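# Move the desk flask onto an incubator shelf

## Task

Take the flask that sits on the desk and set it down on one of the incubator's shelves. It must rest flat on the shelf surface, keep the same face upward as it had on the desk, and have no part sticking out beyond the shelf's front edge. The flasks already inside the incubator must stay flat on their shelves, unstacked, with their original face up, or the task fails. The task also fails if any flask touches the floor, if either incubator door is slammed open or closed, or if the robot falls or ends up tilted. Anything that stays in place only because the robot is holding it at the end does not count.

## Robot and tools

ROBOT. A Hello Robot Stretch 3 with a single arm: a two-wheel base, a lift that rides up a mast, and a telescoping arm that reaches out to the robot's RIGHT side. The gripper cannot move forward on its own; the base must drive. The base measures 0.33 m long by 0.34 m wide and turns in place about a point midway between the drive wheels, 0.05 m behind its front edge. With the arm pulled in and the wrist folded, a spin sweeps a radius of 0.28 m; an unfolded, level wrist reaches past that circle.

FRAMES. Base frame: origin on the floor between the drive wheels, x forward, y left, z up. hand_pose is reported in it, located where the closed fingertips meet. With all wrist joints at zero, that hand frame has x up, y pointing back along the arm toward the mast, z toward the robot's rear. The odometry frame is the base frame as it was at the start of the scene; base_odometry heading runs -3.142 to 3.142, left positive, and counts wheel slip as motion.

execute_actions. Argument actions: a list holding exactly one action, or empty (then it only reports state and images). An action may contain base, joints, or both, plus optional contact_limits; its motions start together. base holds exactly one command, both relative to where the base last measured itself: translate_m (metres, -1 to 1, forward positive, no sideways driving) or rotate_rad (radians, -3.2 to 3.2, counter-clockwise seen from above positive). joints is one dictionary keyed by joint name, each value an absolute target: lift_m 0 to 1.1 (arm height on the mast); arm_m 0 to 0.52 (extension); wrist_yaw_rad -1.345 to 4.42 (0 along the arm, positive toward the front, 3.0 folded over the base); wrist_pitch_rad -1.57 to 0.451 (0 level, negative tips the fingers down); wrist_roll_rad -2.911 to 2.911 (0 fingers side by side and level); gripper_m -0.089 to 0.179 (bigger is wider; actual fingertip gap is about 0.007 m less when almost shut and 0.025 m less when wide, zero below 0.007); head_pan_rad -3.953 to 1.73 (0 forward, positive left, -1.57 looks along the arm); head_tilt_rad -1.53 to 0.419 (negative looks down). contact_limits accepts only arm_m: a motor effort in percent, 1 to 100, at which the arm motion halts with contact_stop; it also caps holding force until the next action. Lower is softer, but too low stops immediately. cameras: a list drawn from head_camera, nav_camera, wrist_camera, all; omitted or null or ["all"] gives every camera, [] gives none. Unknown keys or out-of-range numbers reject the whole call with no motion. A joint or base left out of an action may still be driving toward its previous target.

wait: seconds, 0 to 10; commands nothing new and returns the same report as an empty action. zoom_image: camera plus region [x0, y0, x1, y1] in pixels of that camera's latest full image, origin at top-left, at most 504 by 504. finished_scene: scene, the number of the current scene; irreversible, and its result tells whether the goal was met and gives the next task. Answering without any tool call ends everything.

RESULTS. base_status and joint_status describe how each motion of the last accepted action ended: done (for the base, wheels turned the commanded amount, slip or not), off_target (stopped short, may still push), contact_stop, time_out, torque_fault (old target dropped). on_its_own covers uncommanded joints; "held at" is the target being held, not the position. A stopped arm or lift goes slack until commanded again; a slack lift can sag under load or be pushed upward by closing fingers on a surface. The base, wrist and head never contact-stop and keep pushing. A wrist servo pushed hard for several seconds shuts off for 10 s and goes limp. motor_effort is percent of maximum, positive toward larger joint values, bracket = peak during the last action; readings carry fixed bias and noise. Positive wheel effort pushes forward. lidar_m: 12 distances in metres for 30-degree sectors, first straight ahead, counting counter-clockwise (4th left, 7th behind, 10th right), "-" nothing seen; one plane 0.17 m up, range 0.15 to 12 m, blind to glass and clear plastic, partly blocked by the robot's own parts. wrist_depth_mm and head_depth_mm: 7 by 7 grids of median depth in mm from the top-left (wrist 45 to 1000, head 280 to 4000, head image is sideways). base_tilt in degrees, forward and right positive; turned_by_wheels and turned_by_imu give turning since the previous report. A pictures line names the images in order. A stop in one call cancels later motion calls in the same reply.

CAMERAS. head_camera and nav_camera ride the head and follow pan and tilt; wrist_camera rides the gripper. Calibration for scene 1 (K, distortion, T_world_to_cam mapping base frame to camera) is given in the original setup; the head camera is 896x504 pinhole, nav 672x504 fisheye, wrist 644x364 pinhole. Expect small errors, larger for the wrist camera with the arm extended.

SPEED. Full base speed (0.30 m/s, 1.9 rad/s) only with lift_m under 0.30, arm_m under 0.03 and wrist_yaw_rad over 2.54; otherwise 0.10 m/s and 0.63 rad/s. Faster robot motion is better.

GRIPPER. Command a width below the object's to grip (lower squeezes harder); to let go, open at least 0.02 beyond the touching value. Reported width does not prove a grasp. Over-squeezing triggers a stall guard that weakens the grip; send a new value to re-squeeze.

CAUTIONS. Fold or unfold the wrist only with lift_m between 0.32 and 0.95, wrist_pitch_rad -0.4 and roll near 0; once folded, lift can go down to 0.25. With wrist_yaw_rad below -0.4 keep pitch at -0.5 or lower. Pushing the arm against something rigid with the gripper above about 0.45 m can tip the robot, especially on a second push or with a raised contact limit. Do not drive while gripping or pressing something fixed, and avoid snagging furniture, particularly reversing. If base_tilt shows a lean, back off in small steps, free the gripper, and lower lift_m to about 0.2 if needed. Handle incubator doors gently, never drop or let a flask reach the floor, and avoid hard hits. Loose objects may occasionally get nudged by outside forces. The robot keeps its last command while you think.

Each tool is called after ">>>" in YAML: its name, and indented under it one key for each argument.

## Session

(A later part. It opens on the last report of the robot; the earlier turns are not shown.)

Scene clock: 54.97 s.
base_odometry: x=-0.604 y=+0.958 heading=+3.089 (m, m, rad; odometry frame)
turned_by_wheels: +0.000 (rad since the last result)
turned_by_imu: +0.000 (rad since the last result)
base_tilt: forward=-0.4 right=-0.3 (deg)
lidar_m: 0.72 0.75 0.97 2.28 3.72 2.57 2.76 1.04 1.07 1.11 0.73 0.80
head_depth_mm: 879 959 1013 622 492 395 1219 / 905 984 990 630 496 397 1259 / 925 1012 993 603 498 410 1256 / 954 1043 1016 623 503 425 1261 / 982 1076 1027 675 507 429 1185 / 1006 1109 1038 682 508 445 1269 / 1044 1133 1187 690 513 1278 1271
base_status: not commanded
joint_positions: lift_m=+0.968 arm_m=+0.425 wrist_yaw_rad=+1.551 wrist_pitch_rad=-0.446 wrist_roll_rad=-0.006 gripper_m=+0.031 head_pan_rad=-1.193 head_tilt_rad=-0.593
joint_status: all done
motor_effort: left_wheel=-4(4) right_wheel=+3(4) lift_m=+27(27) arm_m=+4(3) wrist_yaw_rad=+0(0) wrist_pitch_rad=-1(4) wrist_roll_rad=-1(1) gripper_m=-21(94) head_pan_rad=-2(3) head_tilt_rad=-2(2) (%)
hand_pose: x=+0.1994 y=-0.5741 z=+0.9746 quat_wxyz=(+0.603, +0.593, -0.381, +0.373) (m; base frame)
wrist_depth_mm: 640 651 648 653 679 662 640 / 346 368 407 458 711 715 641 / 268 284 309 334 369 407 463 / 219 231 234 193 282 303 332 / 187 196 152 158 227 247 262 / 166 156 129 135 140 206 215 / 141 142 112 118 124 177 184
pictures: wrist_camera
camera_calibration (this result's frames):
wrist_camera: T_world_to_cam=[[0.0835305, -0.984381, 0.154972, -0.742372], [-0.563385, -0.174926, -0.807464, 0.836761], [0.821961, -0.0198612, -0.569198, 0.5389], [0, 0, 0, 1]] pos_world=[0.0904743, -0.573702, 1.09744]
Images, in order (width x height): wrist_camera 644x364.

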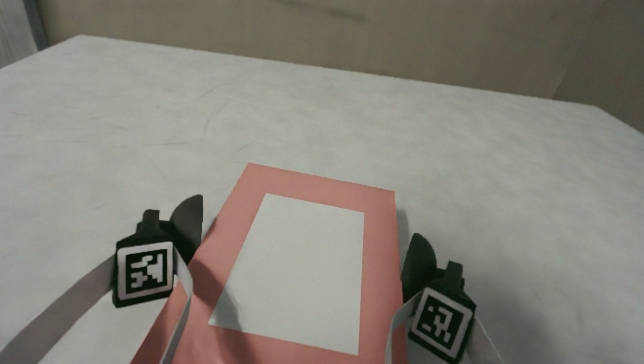

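>>> execute_actions:
  actions:
    - {"joints":{"lift_m":1.0}}
  cameras: ["wrist_camera"]

>>> execute_actions:
  actions:
    - {"base":{"rotate_rad":-0.67},"joints":{"arm_m":0.005}}
  cameras: ["wrist_camera"]

>>> execute_actions:
  actions:
    - {"base":{"translate_m":-1.0},"joints":{"head_pan_rad":-2.4,"head_tilt_rad":-0.4}}
  cameras: []

>>> execute_actions:
  actions:
    - {"base":{"translate_m":-1.0}}

Scene clock: 60.20 s.
base_odometry: x=-0.604 y=+0.958 heading=+3.089 (m, m, rad; odometry frame)
turned_by_wheels: +0.000 (rad since the last result)
turned_by_imu: +0.000 (rad since the last result)
base_tilt: forward=-0.4 right=-0.2 (deg)
lidar_m: 0.72 0.75 0.97 2.28 3.71 2.58 2.76 1.04 1.07 1.11 0.73 0.80
head_depth_mm: 882 953 1011 651 492 396 1213 / 905 988 1016 635 494 398 1255 / 928 1011 1035 592 498 411 1260 / 954 1043 1006 613 501 425 1263 / 978 1076 1032 676 506 429 1178 / 1011 1114 1035 683 509 445 1271 / 1039 1135 1175 687 513 1274 1269
base_status: not commanded
joint_positions: lift_m=+1.000 arm_m=+0.425 wrist_yaw_rad=+1.551 wrist_pitch_rad=-0.469 wrist_roll_rad=-0.006 gripper_m=+0.037 head_pan_rad=-1.193 head_tilt_rad=-0.593
joint_status: all done
on_its_own: gripper_m is held at +0.036, not at your +0.030, by its stall guard, which is not easing now
motor_effort: left_wheel=-4(4) right_wheel=+4(3) lift_m=+38(40) arm_m=+3(3) wrist_yaw_rad=-1(1) wrist_pitch_rad=+6(6) wrist_roll_rad=-1(1) gripper_m=-18(19) head_pan_rad=-3(2) head_tilt_rad=-2(2) (%)
hand_pose: x=+0.1963 y=-0.5740 z=+1.0013 quat_wxyz=(+0.608, +0.598, -0.374, +0.366) (m; base frame)
wrist_depth_mm: 646 662 665 655 693 668 642 / 394 419 459 508 712 749 628 / 310 327 348 377 413 455 518 / 256 271 184 178 327 346 378 / 219 229 147 153 263 283 300 / 194 186 131 135 138 239 249 / 166 168 117 121 125 205 213
pictures: wrist_camera
camera_calibration (this result's frames):
wrist_camera: T_world_to_cam=[[0.0870054, -0.984451, 0.152597, -0.744529], [-0.581537, -0.174561, -0.794571, 0.847405], [0.808854, -0.0196091, -0.587683, 0.577787], [0, 0, 0, 1]] pos_world=[0.0902304, -0.573699, 1.12649]
Images, in order (width x height): wrist_camera 644x364.

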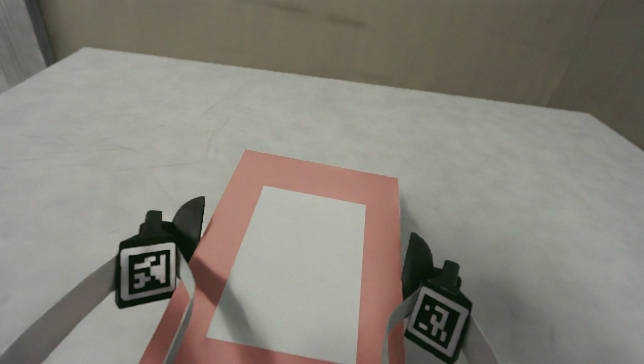

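Scene clock: 64.47 s.
base_odometry: x=-0.604 y=+0.958 heading=+2.419 (m, m, rad; odometry frame)
turned_by_wheels: -0.670 (rad since the last result)
turned_by_imu: -0.675 (rad since the last result)
base_tilt: forward=-0.4 right=-0.3 (deg)
lidar_m: 0.73 0.72 0.73 0.87 1.62 3.64 2.78 2.58 2.09 1.05 1.11 0.73
head_depth_mm: 1120 1237 973 654 493 1453 - / 1072 1177 981 660 496 1419 - / 1027 1118 994 665 500 436 - / 985 1073 1011 670 522 - - / 948 1034 1022 678 507 - - / 911 993 1033 683 510 423 288 / 880 958 1001 688 512 408 286
base_status: done
joint_positions: lift_m=+1.000 arm_m=+0.005 wrist_yaw_rad=+1.551 wrist_pitch_rad=-0.470 wrist_roll_rad=-0.006 gripper_m=+0.037 head_pan_rad=-1.193 head_tilt_rad=-0.593
joint_status: all done
on_its_own: gripper_m is held at +0.036, not at your +0.030, by its stall guard, which is not easing now
motor_effort: left_wheel=+3(11) right_wheel=-3(9) lift_m=+38(38) arm_m=-3(2) wrist_yaw_rad=+0(1) wrist_pitch_rad=+6(7) wrist_roll_rad=-1(1) gripper_m=-18(18) head_pan_rad=-3(2) head_tilt_rad=-2(3) (%)
hand_pose: x=+0.1961 y=-0.1549 z=+1.0009 quat_wxyz=(+0.608, +0.598, -0.374, +0.365) (m; base frame)
wrist_depth_mm: 618 686 798 914 - 848 700 / 650 487 465 502 573 657 711 / 714 794 356 386 413 456 503 / 752 890 183 178 321 350 377 / 812 922 147 155 262 284 306 / 873 - 130 135 140 240 247 / - - 116 120 125 208 214
pictures: wrist_camera
camera_calibration (this result's frames):
wrist_camera: T_world_to_cam=[[0.0872367, -0.984456, 0.152434, -0.331735], [-0.582748, -0.174535, -0.793689, 0.919541], [0.807957, -0.019592, -0.588916, 0.587393], [0, 0, 0, 1]] pos_world=[0.0902119, -0.154578, 1.12632]
Images, in order (width x height): wrist_camera 644x364.

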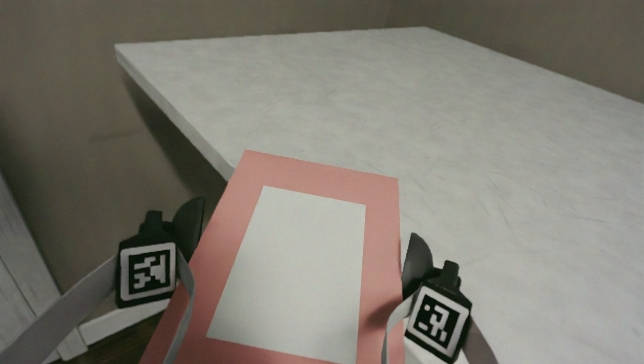

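Scene clock: 75.40 s.
base_odometry: x=+0.146 y=+0.297 heading=+2.419 (m, m, rad; odometry frame)
turned_by_wheels: +0.000 (rad since the last result)
turned_by_imu: +0.000 (rad since the last result)
base_tilt: forward=-0.3 right=-0.3 (deg)
lidar_m: 1.68 1.46 1.46 1.76 2.97 2.97 1.90 1.68 2.28 2.02 1.34 1.79
head_depth_mm: 1949 2082 2088 2076 1938 - - / 1959 2063 1635 1966 1931 - - / 1957 2073 1973 976 1019 - - / 1933 2084 2220 2384 - - - / 1938 2079 2192 2367 - - - / 1946 2068 2186 2354 - - - / 1942 2041 2188 2349 2482 - -
base_status: done
joint_positions: lift_m=+1.000 arm_m=+0.005 wrist_yaw_rad=+1.551 wrist_pitch_rad=-0.470 wrist_roll_rad=-0.006 gripper_m=+0.037 head_pan_rad=-2.393 head_tilt_rad=-0.408
joint_status: all done
on_its_own: gripper_m is held at +0.036, not at your +0.030, by its stall guard, which is not easing now
motor_effort: left_wheel=+4(6) right_wheel=-3(8) lift_m=+38(38) arm_m=-3(3) wrist_yaw_rad=+0(0) wrist_pitch_rad=+7(7) wrist_roll_rad=-1(1) gripper_m=-18(18) head_pan_rad=-2(30) head_tilt_rad=+3(17) (%)
hand_pose: x=+0.1961 y=-0.1549 z=+1.0009 quat_wxyz=(+0.608, +0.598, -0.374, +0.365) (m; base frame)
wrist_depth_mm: - - - - - - - / - - - - - - 797 / - - - - - - - / - - 183 177 - - - / - - 147 153 - - - / - - 130 135 139 - - / - - 116 121 125 - -
pictures: none
No camera images: the call's "cameras" was empty. Leave "cameras" out to get every camera's image.

Scene clock: 86.37 s.
base_odometry: x=+0.896 y=-0.364 heading=+2.419 (m, m, rad; odometry frame)
turned_by_wheels: +0.000 (rad since the last result)
turned_by_imu: +0.000 (rad since the last result)
base_tilt: forward=-0.4 right=-0.3 (deg)
lidar_m: 2.49 2.22 2.22 2.59 2.29 2.29 1.75 0.96 0.99 1.82 2.46 2.10
head_depth_mm: 1313 1404 1483 1601 1733 - - / 1323 1390 906 987 1042 - - / 1315 1396 944 1167 1113 - - / 1317 1391 982 1229 - - - / 1311 1393 1033 1253 - - - / 1308 1383 954 1172 - - - / 1305 1388 951 1056 1053 - -
base_status: done
joint_positions: lift_m=+1.000 arm_m=+0.005 wrist_yaw_rad=+1.551 wrist_pitch_rad=-0.470 wrist_roll_rad=-0.006 gripper_m=+0.037 head_pan_rad=-2.393 head_tilt_rad=-0.408
joint_status: not commanded
on_its_own: gripper_m is held at +0.036, not at your +0.030, by its stall guard, which is not easing now
motor_effort: left_wheel=+5(6) right_wheel=-3(7) lift_m=+38(38) arm_m=-3(3) wrist_yaw_rad=-1(0) wrist_pitch_rad=+7(7) wrist_roll_rad=-1(1) gripper_m=-18(18) head_pan_rad=-3(3) head_tilt_rad=+4(4) (%)
hand_pose: x=+0.1961 y=-0.1549 z=+1.0009 quat_wxyz=(+0.608, +0.598, -0.374, +0.365) (m; base frame)
wrist_depth_mm: - - - - - - - / - - - - - - - / - - - - - - - / - - 183 178 - - - / - - 147 153 - - - / - - 130 134 139 - - / - - 116 120 125 - -
pictures: head_camera (sideways: a quarter turn clockwise sets it upright), nav_camera (sideways: a quarter turn counterclockwise sets it upright), wrist_camera
camera_calibration (this result's frames):
head_camera: T_world_to_cam=[[0.251598, 0.21472, -0.943713, 1.23673], [0.682828, -0.730407, 0.015858, -0.0247469], [-0.685889, -0.648384, -0.330386, 0.396405], [0, 0, 0, 1]] pos_world=[-0.0223715, -0.0266037, 1.29848]
nav_camera: T_world_to_cam=[[-0.245271, -0.28984, 0.925113, -1.15887], [-0.72609, 0.687221, 0.0228028, 0.0280472], [-0.642367, -0.666123, -0.379006, 0.45502], [0, 0, 0, 1]] pos_world=[0.028416, -0.0520636, 1.2439]
wrist_camera: T_world_to_cam=[[0.0872367, -0.984456, 0.152434, -0.331735], [-0.582748, -0.174535, -0.793689, 0.919541], [0.807957, -0.019592, -0.588916, 0.587393], [0, 0, 0, 1]] pos_world=[0.0902119, -0.154578, 1.12632]
Images, in order (width x height): head_camera 896x504, nav_camera 672x504, wrist_camera 644x364.

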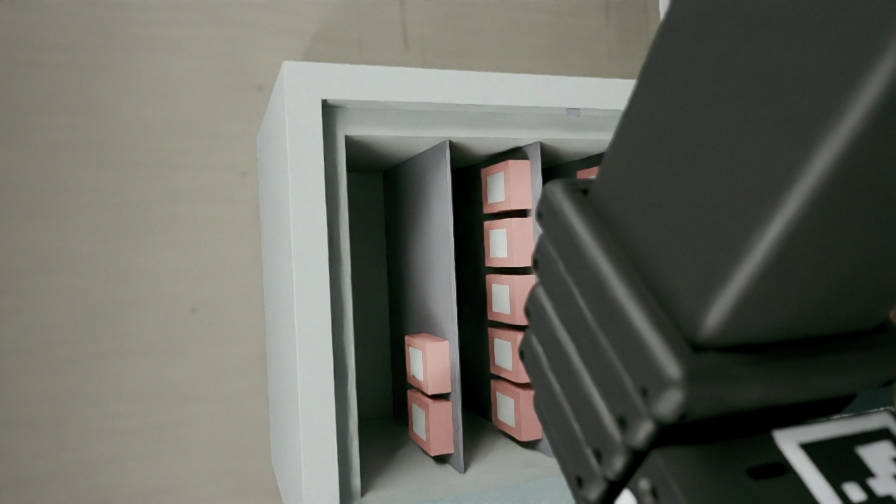

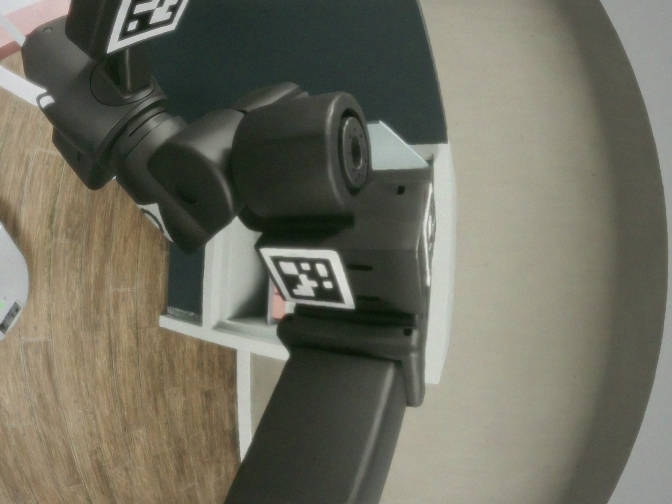

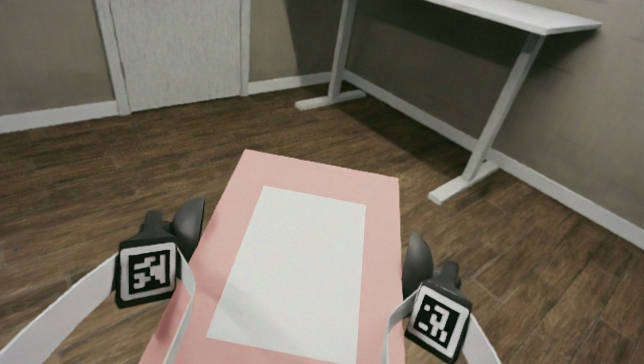

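>>> execute_actions:
  actions:
    - {"base":{"translate_m":-0.46}}
  cameras: []

>>> execute_actions:
  actions:
    - {"base":{"rotate_rad":-0.81},"joints":{"head_pan_rad":-1.3}}
  cameras: ["nav_camera","wrist_camera"]

Scene clock: 93.53 s.
base_odometry: x=+1.241 y=-0.668 heading=+2.419 (m, m, rad; odometry frame)
turned_by_wheels: +0.000 (rad since the last result)
turned_by_imu: +0.000 (rad since the last result)
base_tilt: forward=-0.4 right=-0.4 (deg)
lidar_m: 2.87 2.55 2.55 2.24 1.97 1.98 1.37 1.20 0.60 0.77 2.59 2.51
head_depth_mm: 1024 1091 1155 1233 1333 - - / 1019 1087 1154 1241 1326 - - / 1016 1082 1147 1239 1310 - - / 1021 1085 1152 1229 - - - / 1021 1077 755 597 - - - / 1018 1077 689 656 - - - / 1015 1077 710 942 784 - -
base_status: done
joint_positions: lift_m=+1.000 arm_m=+0.005 wrist_yaw_rad=+1.551 wrist_pitch_rad=-0.470 wrist_roll_rad=-0.006 gripper_m=+0.037 head_pan_rad=-2.393 head_tilt_rad=-0.408
joint_status: not commanded
on_its_own: gripper_m is held at +0.036, not at your +0.030, by its stall guard, which is not easing now
motor_effort: left_wheel=+4(7) right_wheel=-4(9) lift_m=+38(38) arm_m=-3(3) wrist_yaw_rad=-1(0) wrist_pitch_rad=+7(7) wrist_roll_rad=-1(1) gripper_m=-19(19) head_pan_rad=-3(2) head_tilt_rad=+3(3) (%)
hand_pose: x=+0.1961 y=-0.1549 z=+1.0009 quat_wxyz=(+0.608, +0.598, -0.374, +0.365) (m; base frame)
wrist_depth_mm: - - - - - - 500 / - - - - - - 514 / - - - - - - 518 / - - 183 178 - 669 539 / - - 147 154 - 693 552 / - - 130 135 139 716 570 / - - 116 120 125 701 576
pictures: none
No camera images: the call's "cameras" was empty. Leave "cameras" out to get every camera's image.

Scene clock: 95.77 s.
base_odometry: x=+1.241 y=-0.668 heading=+1.609 (m, m, rad; odometry frame)
turned_by_wheels: -0.810 (rad since the last result)
turned_by_imu: -0.816 (rad since the last result)
base_tilt: forward=-0.4 right=-0.3 (deg)
lidar_m: 2.78 2.51 2.64 2.55 2.66 2.04 1.98 1.69 1.24 0.60 0.67 0.93
head_depth_mm: 973 1028 1095 1172 1249 1355 1420 / 1000 1056 920 761 965 1320 1342 / 1022 1088 628 636 687 741 810 / 1047 1115 646 913 832 926 1008 / 1078 1146 668 984 853 941 - / 1112 1176 691 995 886 972 1091 / 1136 1226 713 901 907 1023 1033
base_status: done
joint_positions: lift_m=+1.000 arm_m=+0.005 wrist_yaw_rad=+1.551 wrist_pitch_rad=-0.470 wrist_roll_rad=-0.006 gripper_m=+0.037 head_pan_rad=-1.307 head_tilt_rad=-0.408
joint_status: all done
on_its_own: gripper_m is held at +0.036, not at your +0.030, by its stall guard, which is not easing now
motor_effort: left_wheel=+4(11) right_wheel=-4(9) lift_m=+38(38) arm_m=-3(3) wrist_yaw_rad=+1(1) wrist_pitch_rad=+7(7) wrist_roll_rad=-1(1) gripper_m=-18(19) head_pan_rad=+2(30) head_tilt_rad=+3(3) (%)
hand_pose: x=+0.1961 y=-0.1549 z=+1.0009 quat_wxyz=(+0.608, +0.598, -0.374, +0.365) (m; base frame)
wrist_depth_mm: - - 695 659 630 615 572 / - - 767 718 692 645 613 / - - 838 793 741 719 641 / - - 183 178 811 771 689 / - - 147 154 854 841 752 / - - 131 134 139 908 735 / - - 116 120 126 875 653
pictures: nav_camera (sideways: a quarter turn counterclockwise sets it upright), wrist_camera
camera_calibration (this result's frames):
nav_camera: T_world_to_cam=[[0.142014, -0.351941, 0.925186, -1.16133], [-0.946483, -0.321945, 0.0228153, 0.0293755], [0.289829, -0.878914, -0.378827, 0.4491], [0, 0, 0, 1]] pos_world=[0.0625661, -0.00454191, 1.24391]
wrist_camera: T_world_to_cam=[[0.0872366, -0.984456, 0.152434, -0.331733], [-0.582748, -0.174535, -0.793689, 0.919541], [0.807957, -0.0195918, -0.588916, 0.587393], [0, 0, 0, 1]] pos_world=[0.0902119, -0.154577, 1.12632]
Images, in order (width x height): nav_camera 672x504, wrist_camera 644x364.

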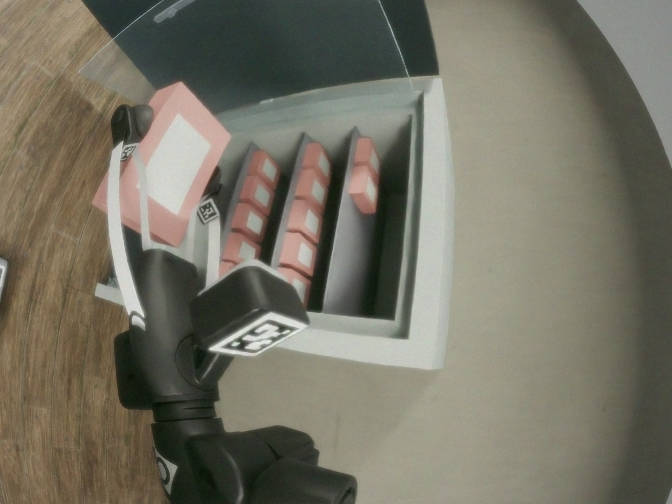

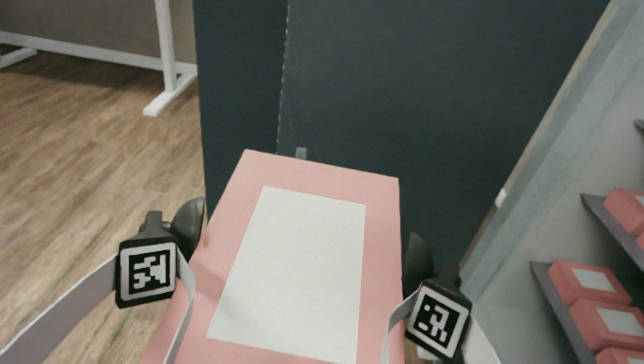

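>>> execute_actions:
  actions:
    - {"base":{"translate_m":0.33},"joints":{"wrist_yaw_rad":0,"head_pan_rad":-1.45,"arm_m":0.1}}
  cameras: ["head_camera","wrist_camera"]

Scene clock: 101.13 s.
base_odometry: x=+1.228 y=-0.339 heading=+1.610 (m, m, rad; odometry frame)
turned_by_wheels: +0.000 (rad since the last result)
turned_by_imu: +0.001 (rad since the last result)
base_tilt: forward=-0.4 right=-0.3 (deg)
lidar_m: 2.45 2.21 2.62 2.55 2.66 2.38 2.30 1.70 0.65 0.65 0.68 1.73
head_depth_mm: 988 1050 590 879 - - 914 / 1003 1061 607 917 - - 946 / 1012 1078 626 899 747 885 949 / 1027 1087 648 903 830 896 959 / 1041 1104 666 817 840 906 965 / 1056 1122 691 843 844 896 938 / 1068 1137 714 705 757 786 837
base_status: done
joint_positions: lift_m=+1.000 arm_m=+0.100 wrist_yaw_rad=+0.003 wrist_pitch_rad=-0.470 wrist_roll_rad=-0.006 gripper_m=+0.037 head_pan_rad=-1.443 head_tilt_rad=-0.408
joint_status: all done
on_its_own: gripper_m is held at +0.036, not at your +0.030, by its stall guard, which is not easing now
motor_effort: left_wheel=+3(11) right_wheel=-3(4) lift_m=+38(38) arm_m=+4(5) wrist_yaw_rad=-2(2) wrist_pitch_rad=+7(7) wrist_roll_rad=-1(1) gripper_m=-19(18) head_pan_rad=-2(14) head_tilt_rad=+3(3) (%)
hand_pose: x=-0.0209 y=-0.4620 z=+1.0009 quat_wxyz=(+0.690, +0.166, -0.685, -0.164) (m; base frame)
wrist_depth_mm: 419 476 698 700 690 391 263 / 397 391 442 540 572 369 275 / 467 559 555 417 434 349 279 / 478 497 184 178 520 360 290 / 501 640 147 154 436 387 329 / 532 689 131 135 140 386 - / 624 697 116 120 125 - -
pictures: head_camera (sideways: a quarter turn clockwise sets it upright), wrist_camera
camera_calibration (this result's frames):
head_camera: T_world_to_cam=[[-0.0282789, 0.329372, -0.943777, 1.23852], [0.991315, 0.130549, 0.0158574, -0.0266279], [0.128432, -0.935132, -0.330203, 0.391199], [0, 0, 0, 1]] pos_world=[0.0111781, -0.0386348, 1.29848]
wrist_camera: T_world_to_cam=[[-0.98219, -0.109854, 0.152433, -0.233403], [-0.18789, 0.57858, -0.793689, 1.0957], [-0.00100477, -0.808194, -0.588916, 0.375434], [0, 0, 0, 1]] pos_world=[-0.0229983, -0.356167, 1.12632]
Images, in order (width x height): head_camera 896x504, wrist_camera 644x364.

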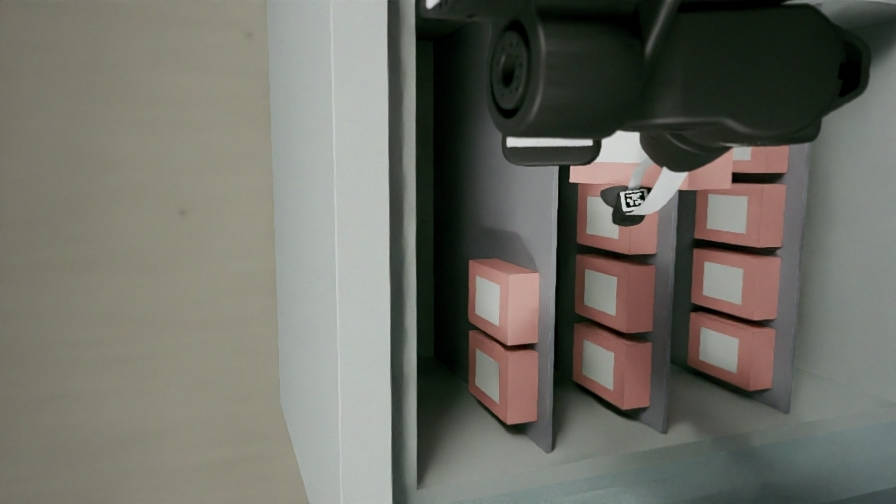

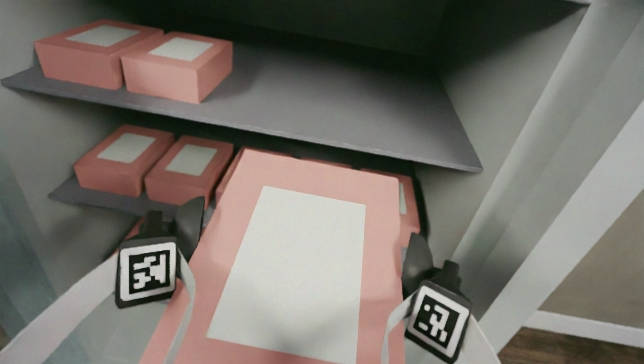

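>>> execute_actions:
  actions:
    - {"joints":{"lift_m":0.97,"arm_m":0.27}}
  cameras: ["head_camera","wrist_camera"]

Scene clock: 106.27 s.
base_odometry: x=+1.228 y=-0.339 heading=+1.610 (m, m, rad; odometry frame)
turned_by_wheels: +0.000 (rad since the last result)
turned_by_imu: +0.000 (rad since the last result)
base_tilt: forward=-0.3 right=-0.3 (deg)
lidar_m: 2.45 2.21 2.62 2.55 2.65 2.38 2.30 1.70 0.65 0.65 0.68 1.73
head_depth_mm: 987 1048 589 - 809 831 843 / 998 1061 606 - - 889 941 / 1012 1075 626 895 791 894 952 / 1020 1090 646 903 829 905 953 / 1037 1110 669 816 840 906 964 / 1055 1131 688 844 846 898 937 / 1068 1138 712 703 757 783 839
base_status: not commanded
joint_positions: lift_m=+0.970 arm_m=+0.270 wrist_yaw_rad=+0.002 wrist_pitch_rad=-0.470 wrist_roll_rad=-0.006 gripper_m=+0.037 head_pan_rad=-1.443 head_tilt_rad=-0.408
joint_status: all done
on_its_own: gripper_m is held at +0.036, not at your +0.030, by its stall guard, which is not easing now
motor_effort: left_wheel=+3(3) right_wheel=-4(3) lift_m=+28(32) arm_m=+3(5) wrist_yaw_rad=+0(2) wrist_pitch_rad=+7(7) wrist_roll_rad=-1(1) gripper_m=-19(18) head_pan_rad=-3(3) head_tilt_rad=+4(3) (%)
hand_pose: x=-0.0212 y=-0.6320 z=+0.9713 quat_wxyz=(+0.690, +0.166, -0.685, -0.164) (m; base frame)
wrist_depth_mm: 407 501 541 545 528 390 246 / 251 291 404 445 489 369 239 / 235 267 306 333 366 347 228 / 243 239 183 177 285 293 221 / 347 366 146 153 228 248 213 / 334 332 131 135 139 290 206 / 453 326 116 120 126 271 213
pictures: head_camera (sideways: a quarter turn clockwise sets it upright), wrist_camera
camera_calibration (this result's frames):
head_camera: T_world_to_cam=[[-0.0282503, 0.32937, -0.943778, 1.23852], [0.991326, 0.130464, 0.0158574, -0.0266279], [0.128352, -0.935144, -0.330199, 0.391195], [0, 0, 0, 1]] pos_world=[0.0111748, -0.0386353, 1.29849]
wrist_camera: T_world_to_cam=[[-0.982349, -0.108457, 0.152405, -0.24696], [-0.187044, 0.579058, -0.79354, 1.17061], [-0.00218603, -0.80804, -0.589123, 0.220875], [0, 0, 0, 1]] pos_world=[-0.0231615, -0.52616, 1.09669]
Images, in order (width x height): head_camera 896x504, wrist_camera 644x364.

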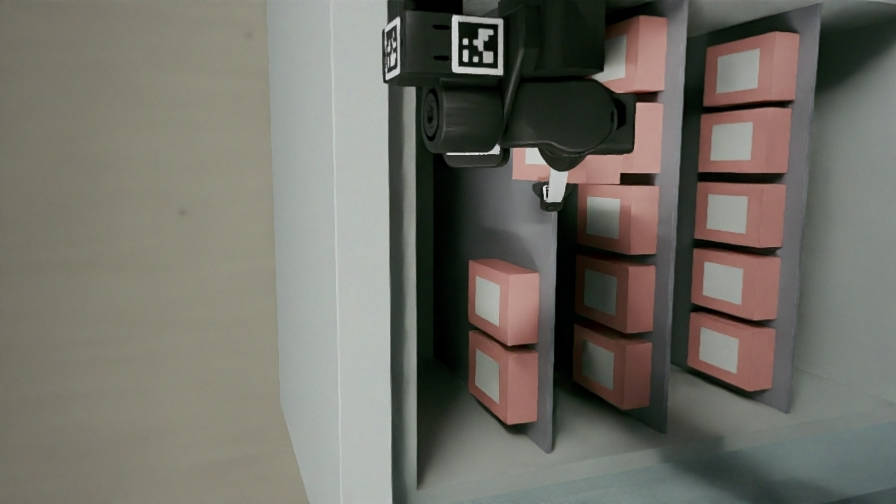

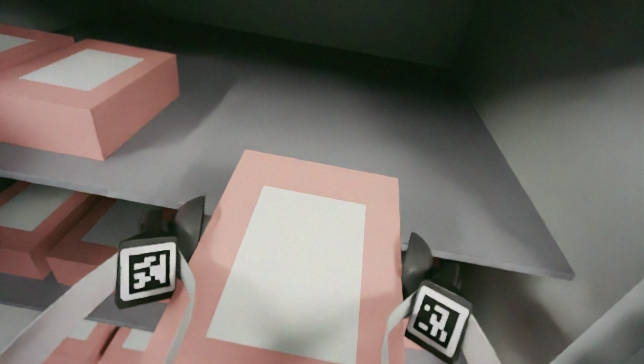

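>>> execute_actions:
  actions:
    - {"joints":{"lift_m":0.978,"arm_m":0.42},"contact_limits":{"arm_m":10}}
  cameras: ["head_camera","wrist_camera"]

Scene clock: 110.17 s.
base_odometry: x=+1.228 y=-0.339 heading=+1.610 (m, m, rad; odometry frame)
turned_by_wheels: +0.000 (rad since the last result)
turned_by_imu: +0.001 (rad since the last result)
base_tilt: forward=-0.5 right=-0.3 (deg)
lidar_m: 2.45 2.22 2.62 2.55 2.65 2.38 2.30 1.70 0.65 0.65 0.68 1.74
head_depth_mm: 988 1049 715 828 780 836 847 / 995 1061 734 - 818 888 921 / 1011 1072 638 901 797 897 951 / 1028 1091 656 909 831 904 958 / 1040 1106 678 820 845 905 960 / 1057 1117 701 842 845 894 940 / 1067 1131 726 702 755 785 833
base_status: not commanded
joint_positions: lift_m=+0.978 arm_m=+0.393 wrist_yaw_rad=-0.004 wrist_pitch_rad=-0.473 wrist_roll_rad=-0.003 gripper_m=+0.037 head_pan_rad=-1.443 head_tilt_rad=-0.406
joint_status: arm_m contact_stop (moved +0.123 of +0.150); the others done
on_its_own: gripper_m is held at +0.036, not at your +0.030, by its stall guard, which is not easing now; arm_m is slack since a contact_stop, until your next command for it (your +0.420 is given up)
motor_effort: left_wheel=+1(11) right_wheel=-1(5) lift_m=+38(39) arm_m=+0(9) wrist_yaw_rad=+4(7) wrist_pitch_rad=+8(14) wrist_roll_rad=-2(2) gripper_m=-18(18) head_pan_rad=-3(3) head_tilt_rad=+3(4) (%)
contact_limits: arm_m 10 (drawing in: default 15, maximum 25; extending or still: default 21, maximum 34)
hand_pose: x=-0.0224 y=-0.7547 z=+0.9783 quat_wxyz=(+0.688, +0.165, -0.686, -0.167) (m; base frame)
wrist_depth_mm: 433 446 443 430 418 392 245 / 356 378 410 458 454 369 238 / 216 297 318 346 376 344 227 / 210 241 182 178 296 303 221 / 198 209 147 154 243 257 212 / 177 170 131 135 139 217 207 / 152 155 116 120 126 189 189
pictures: head_camera (sideways: a quarter turn clockwise sets it upright), wrist_camera
camera_calibration (this result's frames):
head_camera: T_world_to_cam=[[-0.0279568, 0.327797, -0.944334, 1.23925], [0.991359, 0.130218, 0.0158523, -0.0266215], [0.128166, -0.935731, -0.328605, 0.389121], [0, 0, 0, 1]] pos_world=[0.0111649, -0.0386423, 1.29855]
wrist_camera: T_world_to_cam=[[-0.98343, -0.102077, 0.149818, -0.255232], [-0.181175, 0.582461, -0.792411, 1.24859], [-0.00637612, -0.806424, -0.591303, 0.129138], [0, 0, 0, 1]] pos_world=[-0.0239664, -0.649167, 1.10399]
Images, in order (width x height): head_camera 896x504, wrist_camera 644x364.

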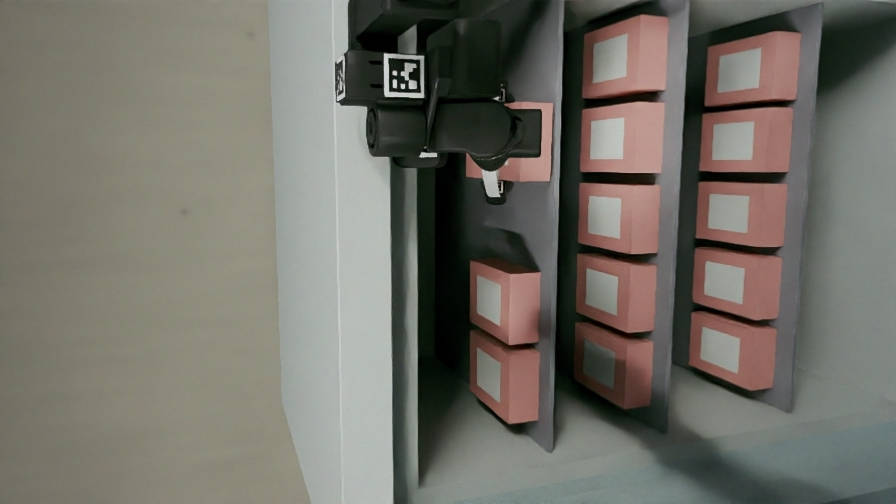

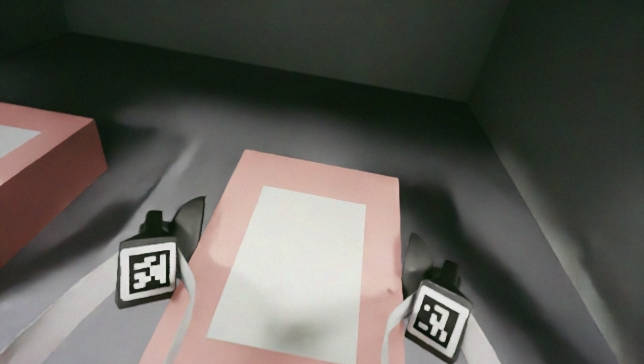

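Camera touched the lip. I'll set the flask down, then push it in with closed fingertips.

>>> execute_actions:
  actions:
    - {"joints":{"lift_m":0.962,"arm_m":0.388}}
  cameras: []

>>> execute_actions:
  actions:
    - {"joints":{"gripper_m":0.15}}
  cameras: ["wrist_camera"]

>>> execute_actions:
  actions:
    - {"joints":{"arm_m":0.27,"lift_m":0.968}}
  cameras: ["wrist_camera"]

>>> execute_actions:
  actions:
    - {"joints":{"gripper_m":0.04}}
  cameras: []

>>> execute_actions:
  actions:
    - {"joints":{"arm_m":0.345},"contact_limits":{"arm_m":12}}
  cameras: []

>>> execute_actions:
  actions:
    - {"joints":{"arm_m":0.22}}
  cameras: ["head_camera","wrist_camera"]

Scene clock: 115.00 s.
base_odometry: x=+1.228 y=-0.339 heading=+1.610 (m, m, rad; odometry frame)
turned_by_wheels: +0.000 (rad since the last result)
turned_by_imu: +0.000 (rad since the last result)
base_tilt: forward=-0.4 right=-0.3 (deg)
lidar_m: 2.45 2.21 2.62 2.55 2.65 2.37 2.30 1.69 0.65 0.65 0.68 1.74
head_depth_mm: 989 1049 698 - 800 835 844 / 1004 1057 620 - 822 890 925 / 1013 1074 634 903 796 896 951 / 1026 1092 654 906 831 897 956 / 1041 1101 677 821 842 906 964 / 1050 1118 700 842 844 891 940 / 1071 1134 725 703 756 783 832
base_status: not commanded
joint_positions: lift_m=+0.962 arm_m=+0.388 wrist_yaw_rad=-0.003 wrist_pitch_rad=-0.447 wrist_roll_rad=-0.003 gripper_m=+0.037 head_pan_rad=-1.443 head_tilt_rad=-0.406
joint_status: all done
on_its_own: gripper_m is held at +0.036, not at your +0.030, by its stall guard, which is not easing now
motor_effort: left_wheel=+1(1) right_wheel=-1(1) lift_m=+23(31) arm_m=-3(4) wrist_yaw_rad=+3(4) wrist_pitch_rad=-1(7) wrist_roll_rad=-2(2) gripper_m=-18(18) head_pan_rad=-3(3) head_tilt_rad=+3(2) (%)
hand_pose: x=-0.0222 y=-0.7541 z=+0.9686 quat_wxyz=(+0.691, +0.156, -0.688, -0.158) (m; base frame)
wrist_depth_mm: 423 439 439 434 426 391 245 / 347 373 414 450 453 367 239 / 212 287 311 337 370 346 230 / 206 235 234 190 285 293 219 / 190 200 150 158 227 245 214 / 167 161 130 135 141 206 200 / 143 144 114 119 124 178 183
pictures: none
No camera images: the call's "cameras" was empty. Leave "cameras" out to get every camera's image.

Scene clock: 116.63 s.
base_odometry: x=+1.228 y=-0.339 heading=+1.610 (m, m, rad; odometry frame)
turned_by_wheels: +0.000 (rad since the last result)
turned_by_imu: +0.000 (rad since the last result)
base_tilt: forward=-0.4 right=-0.3 (deg)
lidar_m: 2.45 2.21 2.62 2.55 2.64 2.37 2.30 1.70 0.65 0.65 0.68 1.73
head_depth_mm: 986 1045 697 - 796 835 846 / 998 1065 620 - 827 888 922 / 1013 1083 634 905 827 895 950 / 1029 1088 655 906 832 900 957 / 1039 1102 675 822 842 901 967 / 1053 1119 700 839 843 894 938 / 1064 1134 724 701 756 788 833
base_status: not commanded
joint_positions: lift_m=+0.962 arm_m=+0.388 wrist_yaw_rad=-0.003 wrist_pitch_rad=-0.462 wrist_roll_rad=-0.003 gripper_m=+0.150 head_pan_rad=-1.443 head_tilt_rad=-0.406
joint_status: all done
motor_effort: left_wheel=+1(1) right_wheel=-1(1) lift_m=+26(26) arm_m=-3(3) wrist_yaw_rad=+2(3) wrist_pitch_rad=+4(4) wrist_roll_rad=-2(2) gripper_m=+1(82) head_pan_rad=-3(3) head_tilt_rad=+2(2) (%)
hand_pose: x=-0.0222 y=-0.7520 z=+0.9650 quat_wxyz=(+0.689, +0.162, -0.687, -0.163) (m; base frame)
wrist_depth_mm: 410 444 439 431 417 398 249 / 327 356 391 438 440 373 237 / 207 274 293 319 349 335 230 / 204 228 217 186 272 285 220 / - 195 150 154 219 240 214 / - 163 126 132 180 206 199 / 142 113 111 115 156 - 179
pictures: wrist_camera
camera_calibration (this result's frames):
wrist_camera: T_world_to_cam=[[-0.983296, -0.101706, 0.150948, -0.253516], [-0.181935, 0.573702, -0.798602, 1.23594], [-0.005376, -0.812725, -0.582623, 0.110404], [0, 0, 0, 1]] pos_world=[-0.0238258, -0.645118, 1.08962]
Images, in order (width x height): wrist_camera 644x364.

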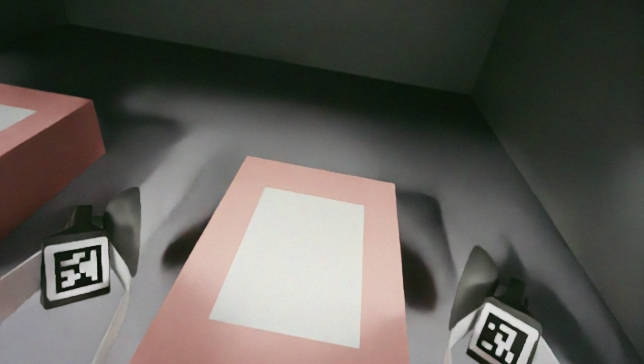

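Scene clock: 118.77 s.
base_odometry: x=+1.228 y=-0.339 heading=+1.610 (m, m, rad; odometry frame)
turned_by_wheels: +0.000 (rad since the last result)
turned_by_imu: +0.000 (rad since the last result)
base_tilt: forward=-0.4 right=-0.3 (deg)
lidar_m: 2.45 2.21 2.62 2.55 2.65 2.38 2.30 1.69 0.65 0.65 0.68 1.74
head_depth_mm: 989 1047 595 - 814 835 847 / 1001 1061 615 - - 885 921 / 1015 1078 634 901 810 895 954 / 1024 1088 655 906 831 901 958 / 1039 1108 675 823 843 906 964 / 1057 1120 699 842 841 892 940 / 1068 1136 721 699 759 785 834
base_status: not commanded
joint_positions: lift_m=+0.968 arm_m=+0.270 wrist_yaw_rad=-0.002 wrist_pitch_rad=-0.463 wrist_roll_rad=-0.003 gripper_m=+0.150 head_pan_rad=-1.443 head_tilt_rad=-0.406
joint_status: all done
motor_effort: left_wheel=+1(1) right_wheel=-1(1) lift_m=+38(41) arm_m=-3(4) wrist_yaw_rad=+2(4) wrist_pitch_rad=+4(4) wrist_roll_rad=-2(2) gripper_m=+0(0) head_pan_rad=-3(3) head_tilt_rad=+1(2) (%)
hand_pose: x=-0.0219 y=-0.6339 z=+0.9704 quat_wxyz=(+0.689, +0.162, -0.687, -0.163) (m; base frame)
wrist_depth_mm: 419 506 546 549 536 391 245 / 254 292 406 446 523 370 237 / 232 268 303 249 353 347 228 / 238 240 228 201 279 293 220 / 350 373 364 216 238 249 213 / - 329 333 347 357 251 206 / 460 447 333 334 333 - 213
pictures: wrist_camera
camera_calibration (this result's frames):
wrist_camera: T_world_to_cam=[[-0.983185, -0.102911, 0.150856, -0.242756], [-0.18256, 0.574202, -0.7981, 1.17236], [-0.00448862, -0.81222, -0.583334, 0.210552], [0, 0, 0, 1]] pos_world=[-0.0237039, -0.527136, 1.0951]
Images, in order (width x height): wrist_camera 644x364.

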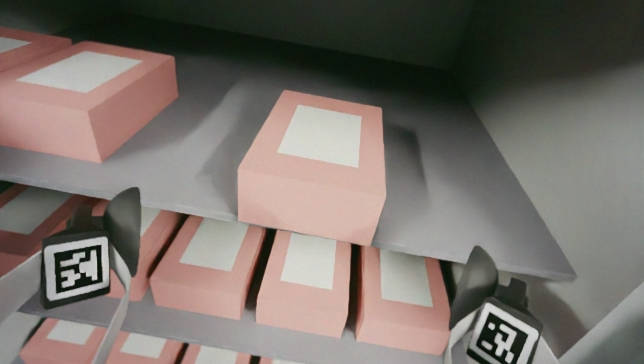

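Scene clock: 120.37 s.
base_odometry: x=+1.228 y=-0.339 heading=+1.610 (m, m, rad; odometry frame)
turned_by_wheels: +0.000 (rad since the last result)
turned_by_imu: +0.000 (rad since the last result)
base_tilt: forward=-0.4 right=-0.3 (deg)
lidar_m: 2.45 2.21 2.62 2.54 2.65 2.39 2.30 1.70 0.65 0.65 0.68 1.73
head_depth_mm: 990 1047 596 - 813 834 847 / 997 1069 615 - - 888 923 / 1014 1074 633 899 796 892 951 / 1026 1092 654 910 832 900 954 / 1038 1111 676 820 842 904 961 / 1049 1119 699 842 843 891 940 / 1062 1133 721 702 756 782 833
base_status: not commanded
joint_positions: lift_m=+0.968 arm_m=+0.270 wrist_yaw_rad=-0.002 wrist_pitch_rad=-0.463 wrist_roll_rad=-0.003 gripper_m=+0.040 head_pan_rad=-1.443 head_tilt_rad=-0.406
joint_status: all done
motor_effort: left_wheel=+1(1) right_wheel=-1(1) lift_m=+38(38) arm_m=-3(3) wrist_yaw_rad=+2(2) wrist_pitch_rad=+4(4) wrist_roll_rad=-2(2) gripper_m=+0(80) head_pan_rad=-3(3) head_tilt_rad=+2(3) (%)
hand_pose: x=-0.0219 y=-0.6339 z=+0.9704 quat_wxyz=(+0.689, +0.162, -0.687, -0.163) (m; base frame)
wrist_depth_mm: 425 508 539 534 531 387 244 / 253 295 400 454 508 368 237 / 231 266 301 248 362 344 228 / 237 237 229 202 281 291 218 / 346 366 371 216 235 246 212 / 329 335 338 343 371 284 206 / 463 460 340 331 334 287 215
pictures: none
No camera images: the call's "cameras" was empty. Leave "cameras" out to get every camera's image.

Scene clock: 122.10 s.
base_odometry: x=+1.228 y=-0.339 heading=+1.610 (m, m, rad; odometry frame)
turned_by_wheels: +0.000 (rad since the last result)
turned_by_imu: +0.000 (rad since the last result)
base_tilt: forward=-0.4 right=-0.3 (deg)
lidar_m: 2.45 2.20 2.61 2.55 2.65 2.38 2.30 1.70 0.65 0.65 0.68 1.73
head_depth_mm: 990 1049 600 - 835 836 846 / 1002 1061 619 - 819 891 923 / 1011 1081 633 845 822 896 958 / 1029 1091 653 911 831 902 958 / 1036 1107 677 822 844 905 960 / 1055 1117 699 843 843 893 936 / 1066 1136 724 702 759 786 832
base_status: not commanded
joint_positions: lift_m=+0.968 arm_m=+0.345 wrist_yaw_rad=-0.002 wrist_pitch_rad=-0.464 wrist_roll_rad=-0.003 gripper_m=+0.040 head_pan_rad=-1.443 head_tilt_rad=-0.406
joint_status: all done
motor_effort: left_wheel=+1(1) right_wheel=-1(1) lift_m=+38(38) arm_m=+4(3) wrist_yaw_rad=+3(2) wrist_pitch_rad=+5(5) wrist_roll_rad=-2(2) gripper_m=+0(0) head_pan_rad=-2(3) head_tilt_rad=+2(3) (%)
contact_limits: arm_m 12 (drawing in: default 15, maximum 25; extending or still: default 21, maximum 34)
hand_pose: x=-0.0219 y=-0.7078 z=+0.9703 quat_wxyz=(+0.689, +0.162, -0.687, -0.163) (m; base frame)
wrist_depth_mm: 422 487 478 475 453 395 245 / 253 367 399 451 489 369 235 / 209 265 300 249 357 346 228 / 208 231 224 195 277 294 221 / 190 197 198 182 230 245 213 / 169 170 175 185 200 206 202 / 267 269 267 169 169 177 183
pictures: none
No camera images: the call's "cameras" was empty. Leave "cameras" out to get every camera's image.

Scene clock: 124.27 s.
base_odometry: x=+1.228 y=-0.339 heading=+1.610 (m, m, rad; odometry frame)
turned_by_wheels: +0.000 (rad since the last result)
turned_by_imu: +0.000 (rad since the last result)
base_tilt: forward=-0.4 right=-0.3 (deg)
lidar_m: 2.45 2.21 2.61 2.55 2.66 2.38 2.30 1.70 0.65 0.65 0.68 1.74
head_depth_mm: 989 1047 598 - - 854 846 / 1003 1061 614 823 - 917 923 / 1013 1074 634 899 789 912 953 / 1023 1091 656 902 831 900 954 / 1037 1111 674 821 842 908 963 / 1054 1121 700 840 845 890 938 / 1064 1137 724 705 756 784 833
base_status: not commanded
joint_positions: lift_m=+0.968 arm_m=+0.220 wrist_yaw_rad=-0.002 wrist_pitch_rad=-0.464 wrist_roll_rad=-0.003 gripper_m=+0.040 head_pan_rad=-1.443 head_tilt_rad=-0.406
joint_status: all done
motor_effort: left_wheel=+1(2) right_wheel=-1(1) lift_m=+37(38) arm_m=-3(4) wrist_yaw_rad=+2(2) wrist_pitch_rad=+5(5) wrist_roll_rad=-2(2) gripper_m=+0(0) head_pan_rad=-3(2) head_tilt_rad=+2(2) (%)
hand_pose: x=-0.0219 y=-0.5838 z=+0.9703 quat_wxyz=(+0.689, +0.163, -0.687, -0.163) (m; base frame)
wrist_depth_mm: 348 515 587 584 584 384 243 / 272 292 394 338 503 368 234 / 284 279 307 288 355 347 226 / 400 423 422 281 288 289 218 / 372 375 391 406 430 293 229 / 494 493 373 366 383 299 246 / 490 501 504 509 385 306 247
pictures: head_camera (sideways: a quarter turn clockwise sets it upright), wrist_camera
camera_calibration (this result's frames):
head_camera: T_world_to_cam=[[-0.0279569, 0.327797, -0.944334, 1.23925], [0.991359, 0.130218, 0.0158523, -0.0266215], [0.128166, -0.935731, -0.328605, 0.389121], [0, 0, 0, 1]] pos_world=[0.0111649, -0.0386423, 1.29855]
wrist_camera: T_world_to_cam=[[-0.983162, -0.103242, 0.150777, -0.237643], [-0.182686, 0.574761, -0.797669, 1.14337], [-0.00430828, -0.811782, -0.583944, 0.252007], [0, 0, 0, 1]] pos_world=[-0.0236792, -0.477123, 1.09502]
Images, in order (width x height): head_camera 896x504, wrist_camera 644x364.

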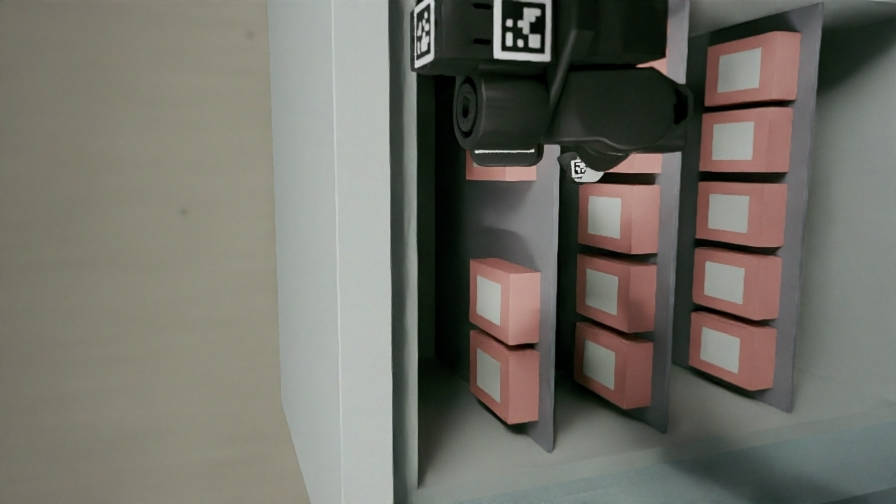

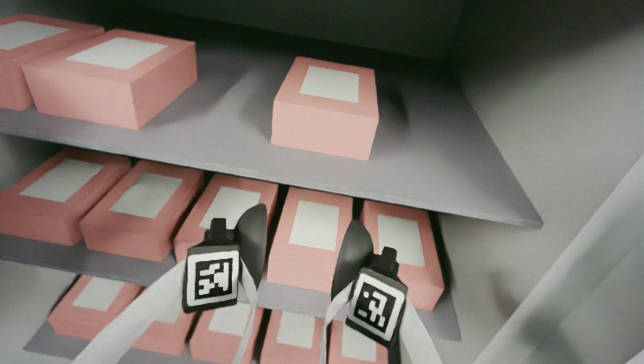

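>>> finished_scene:
  scene: 2

The scene is finished: the task was done.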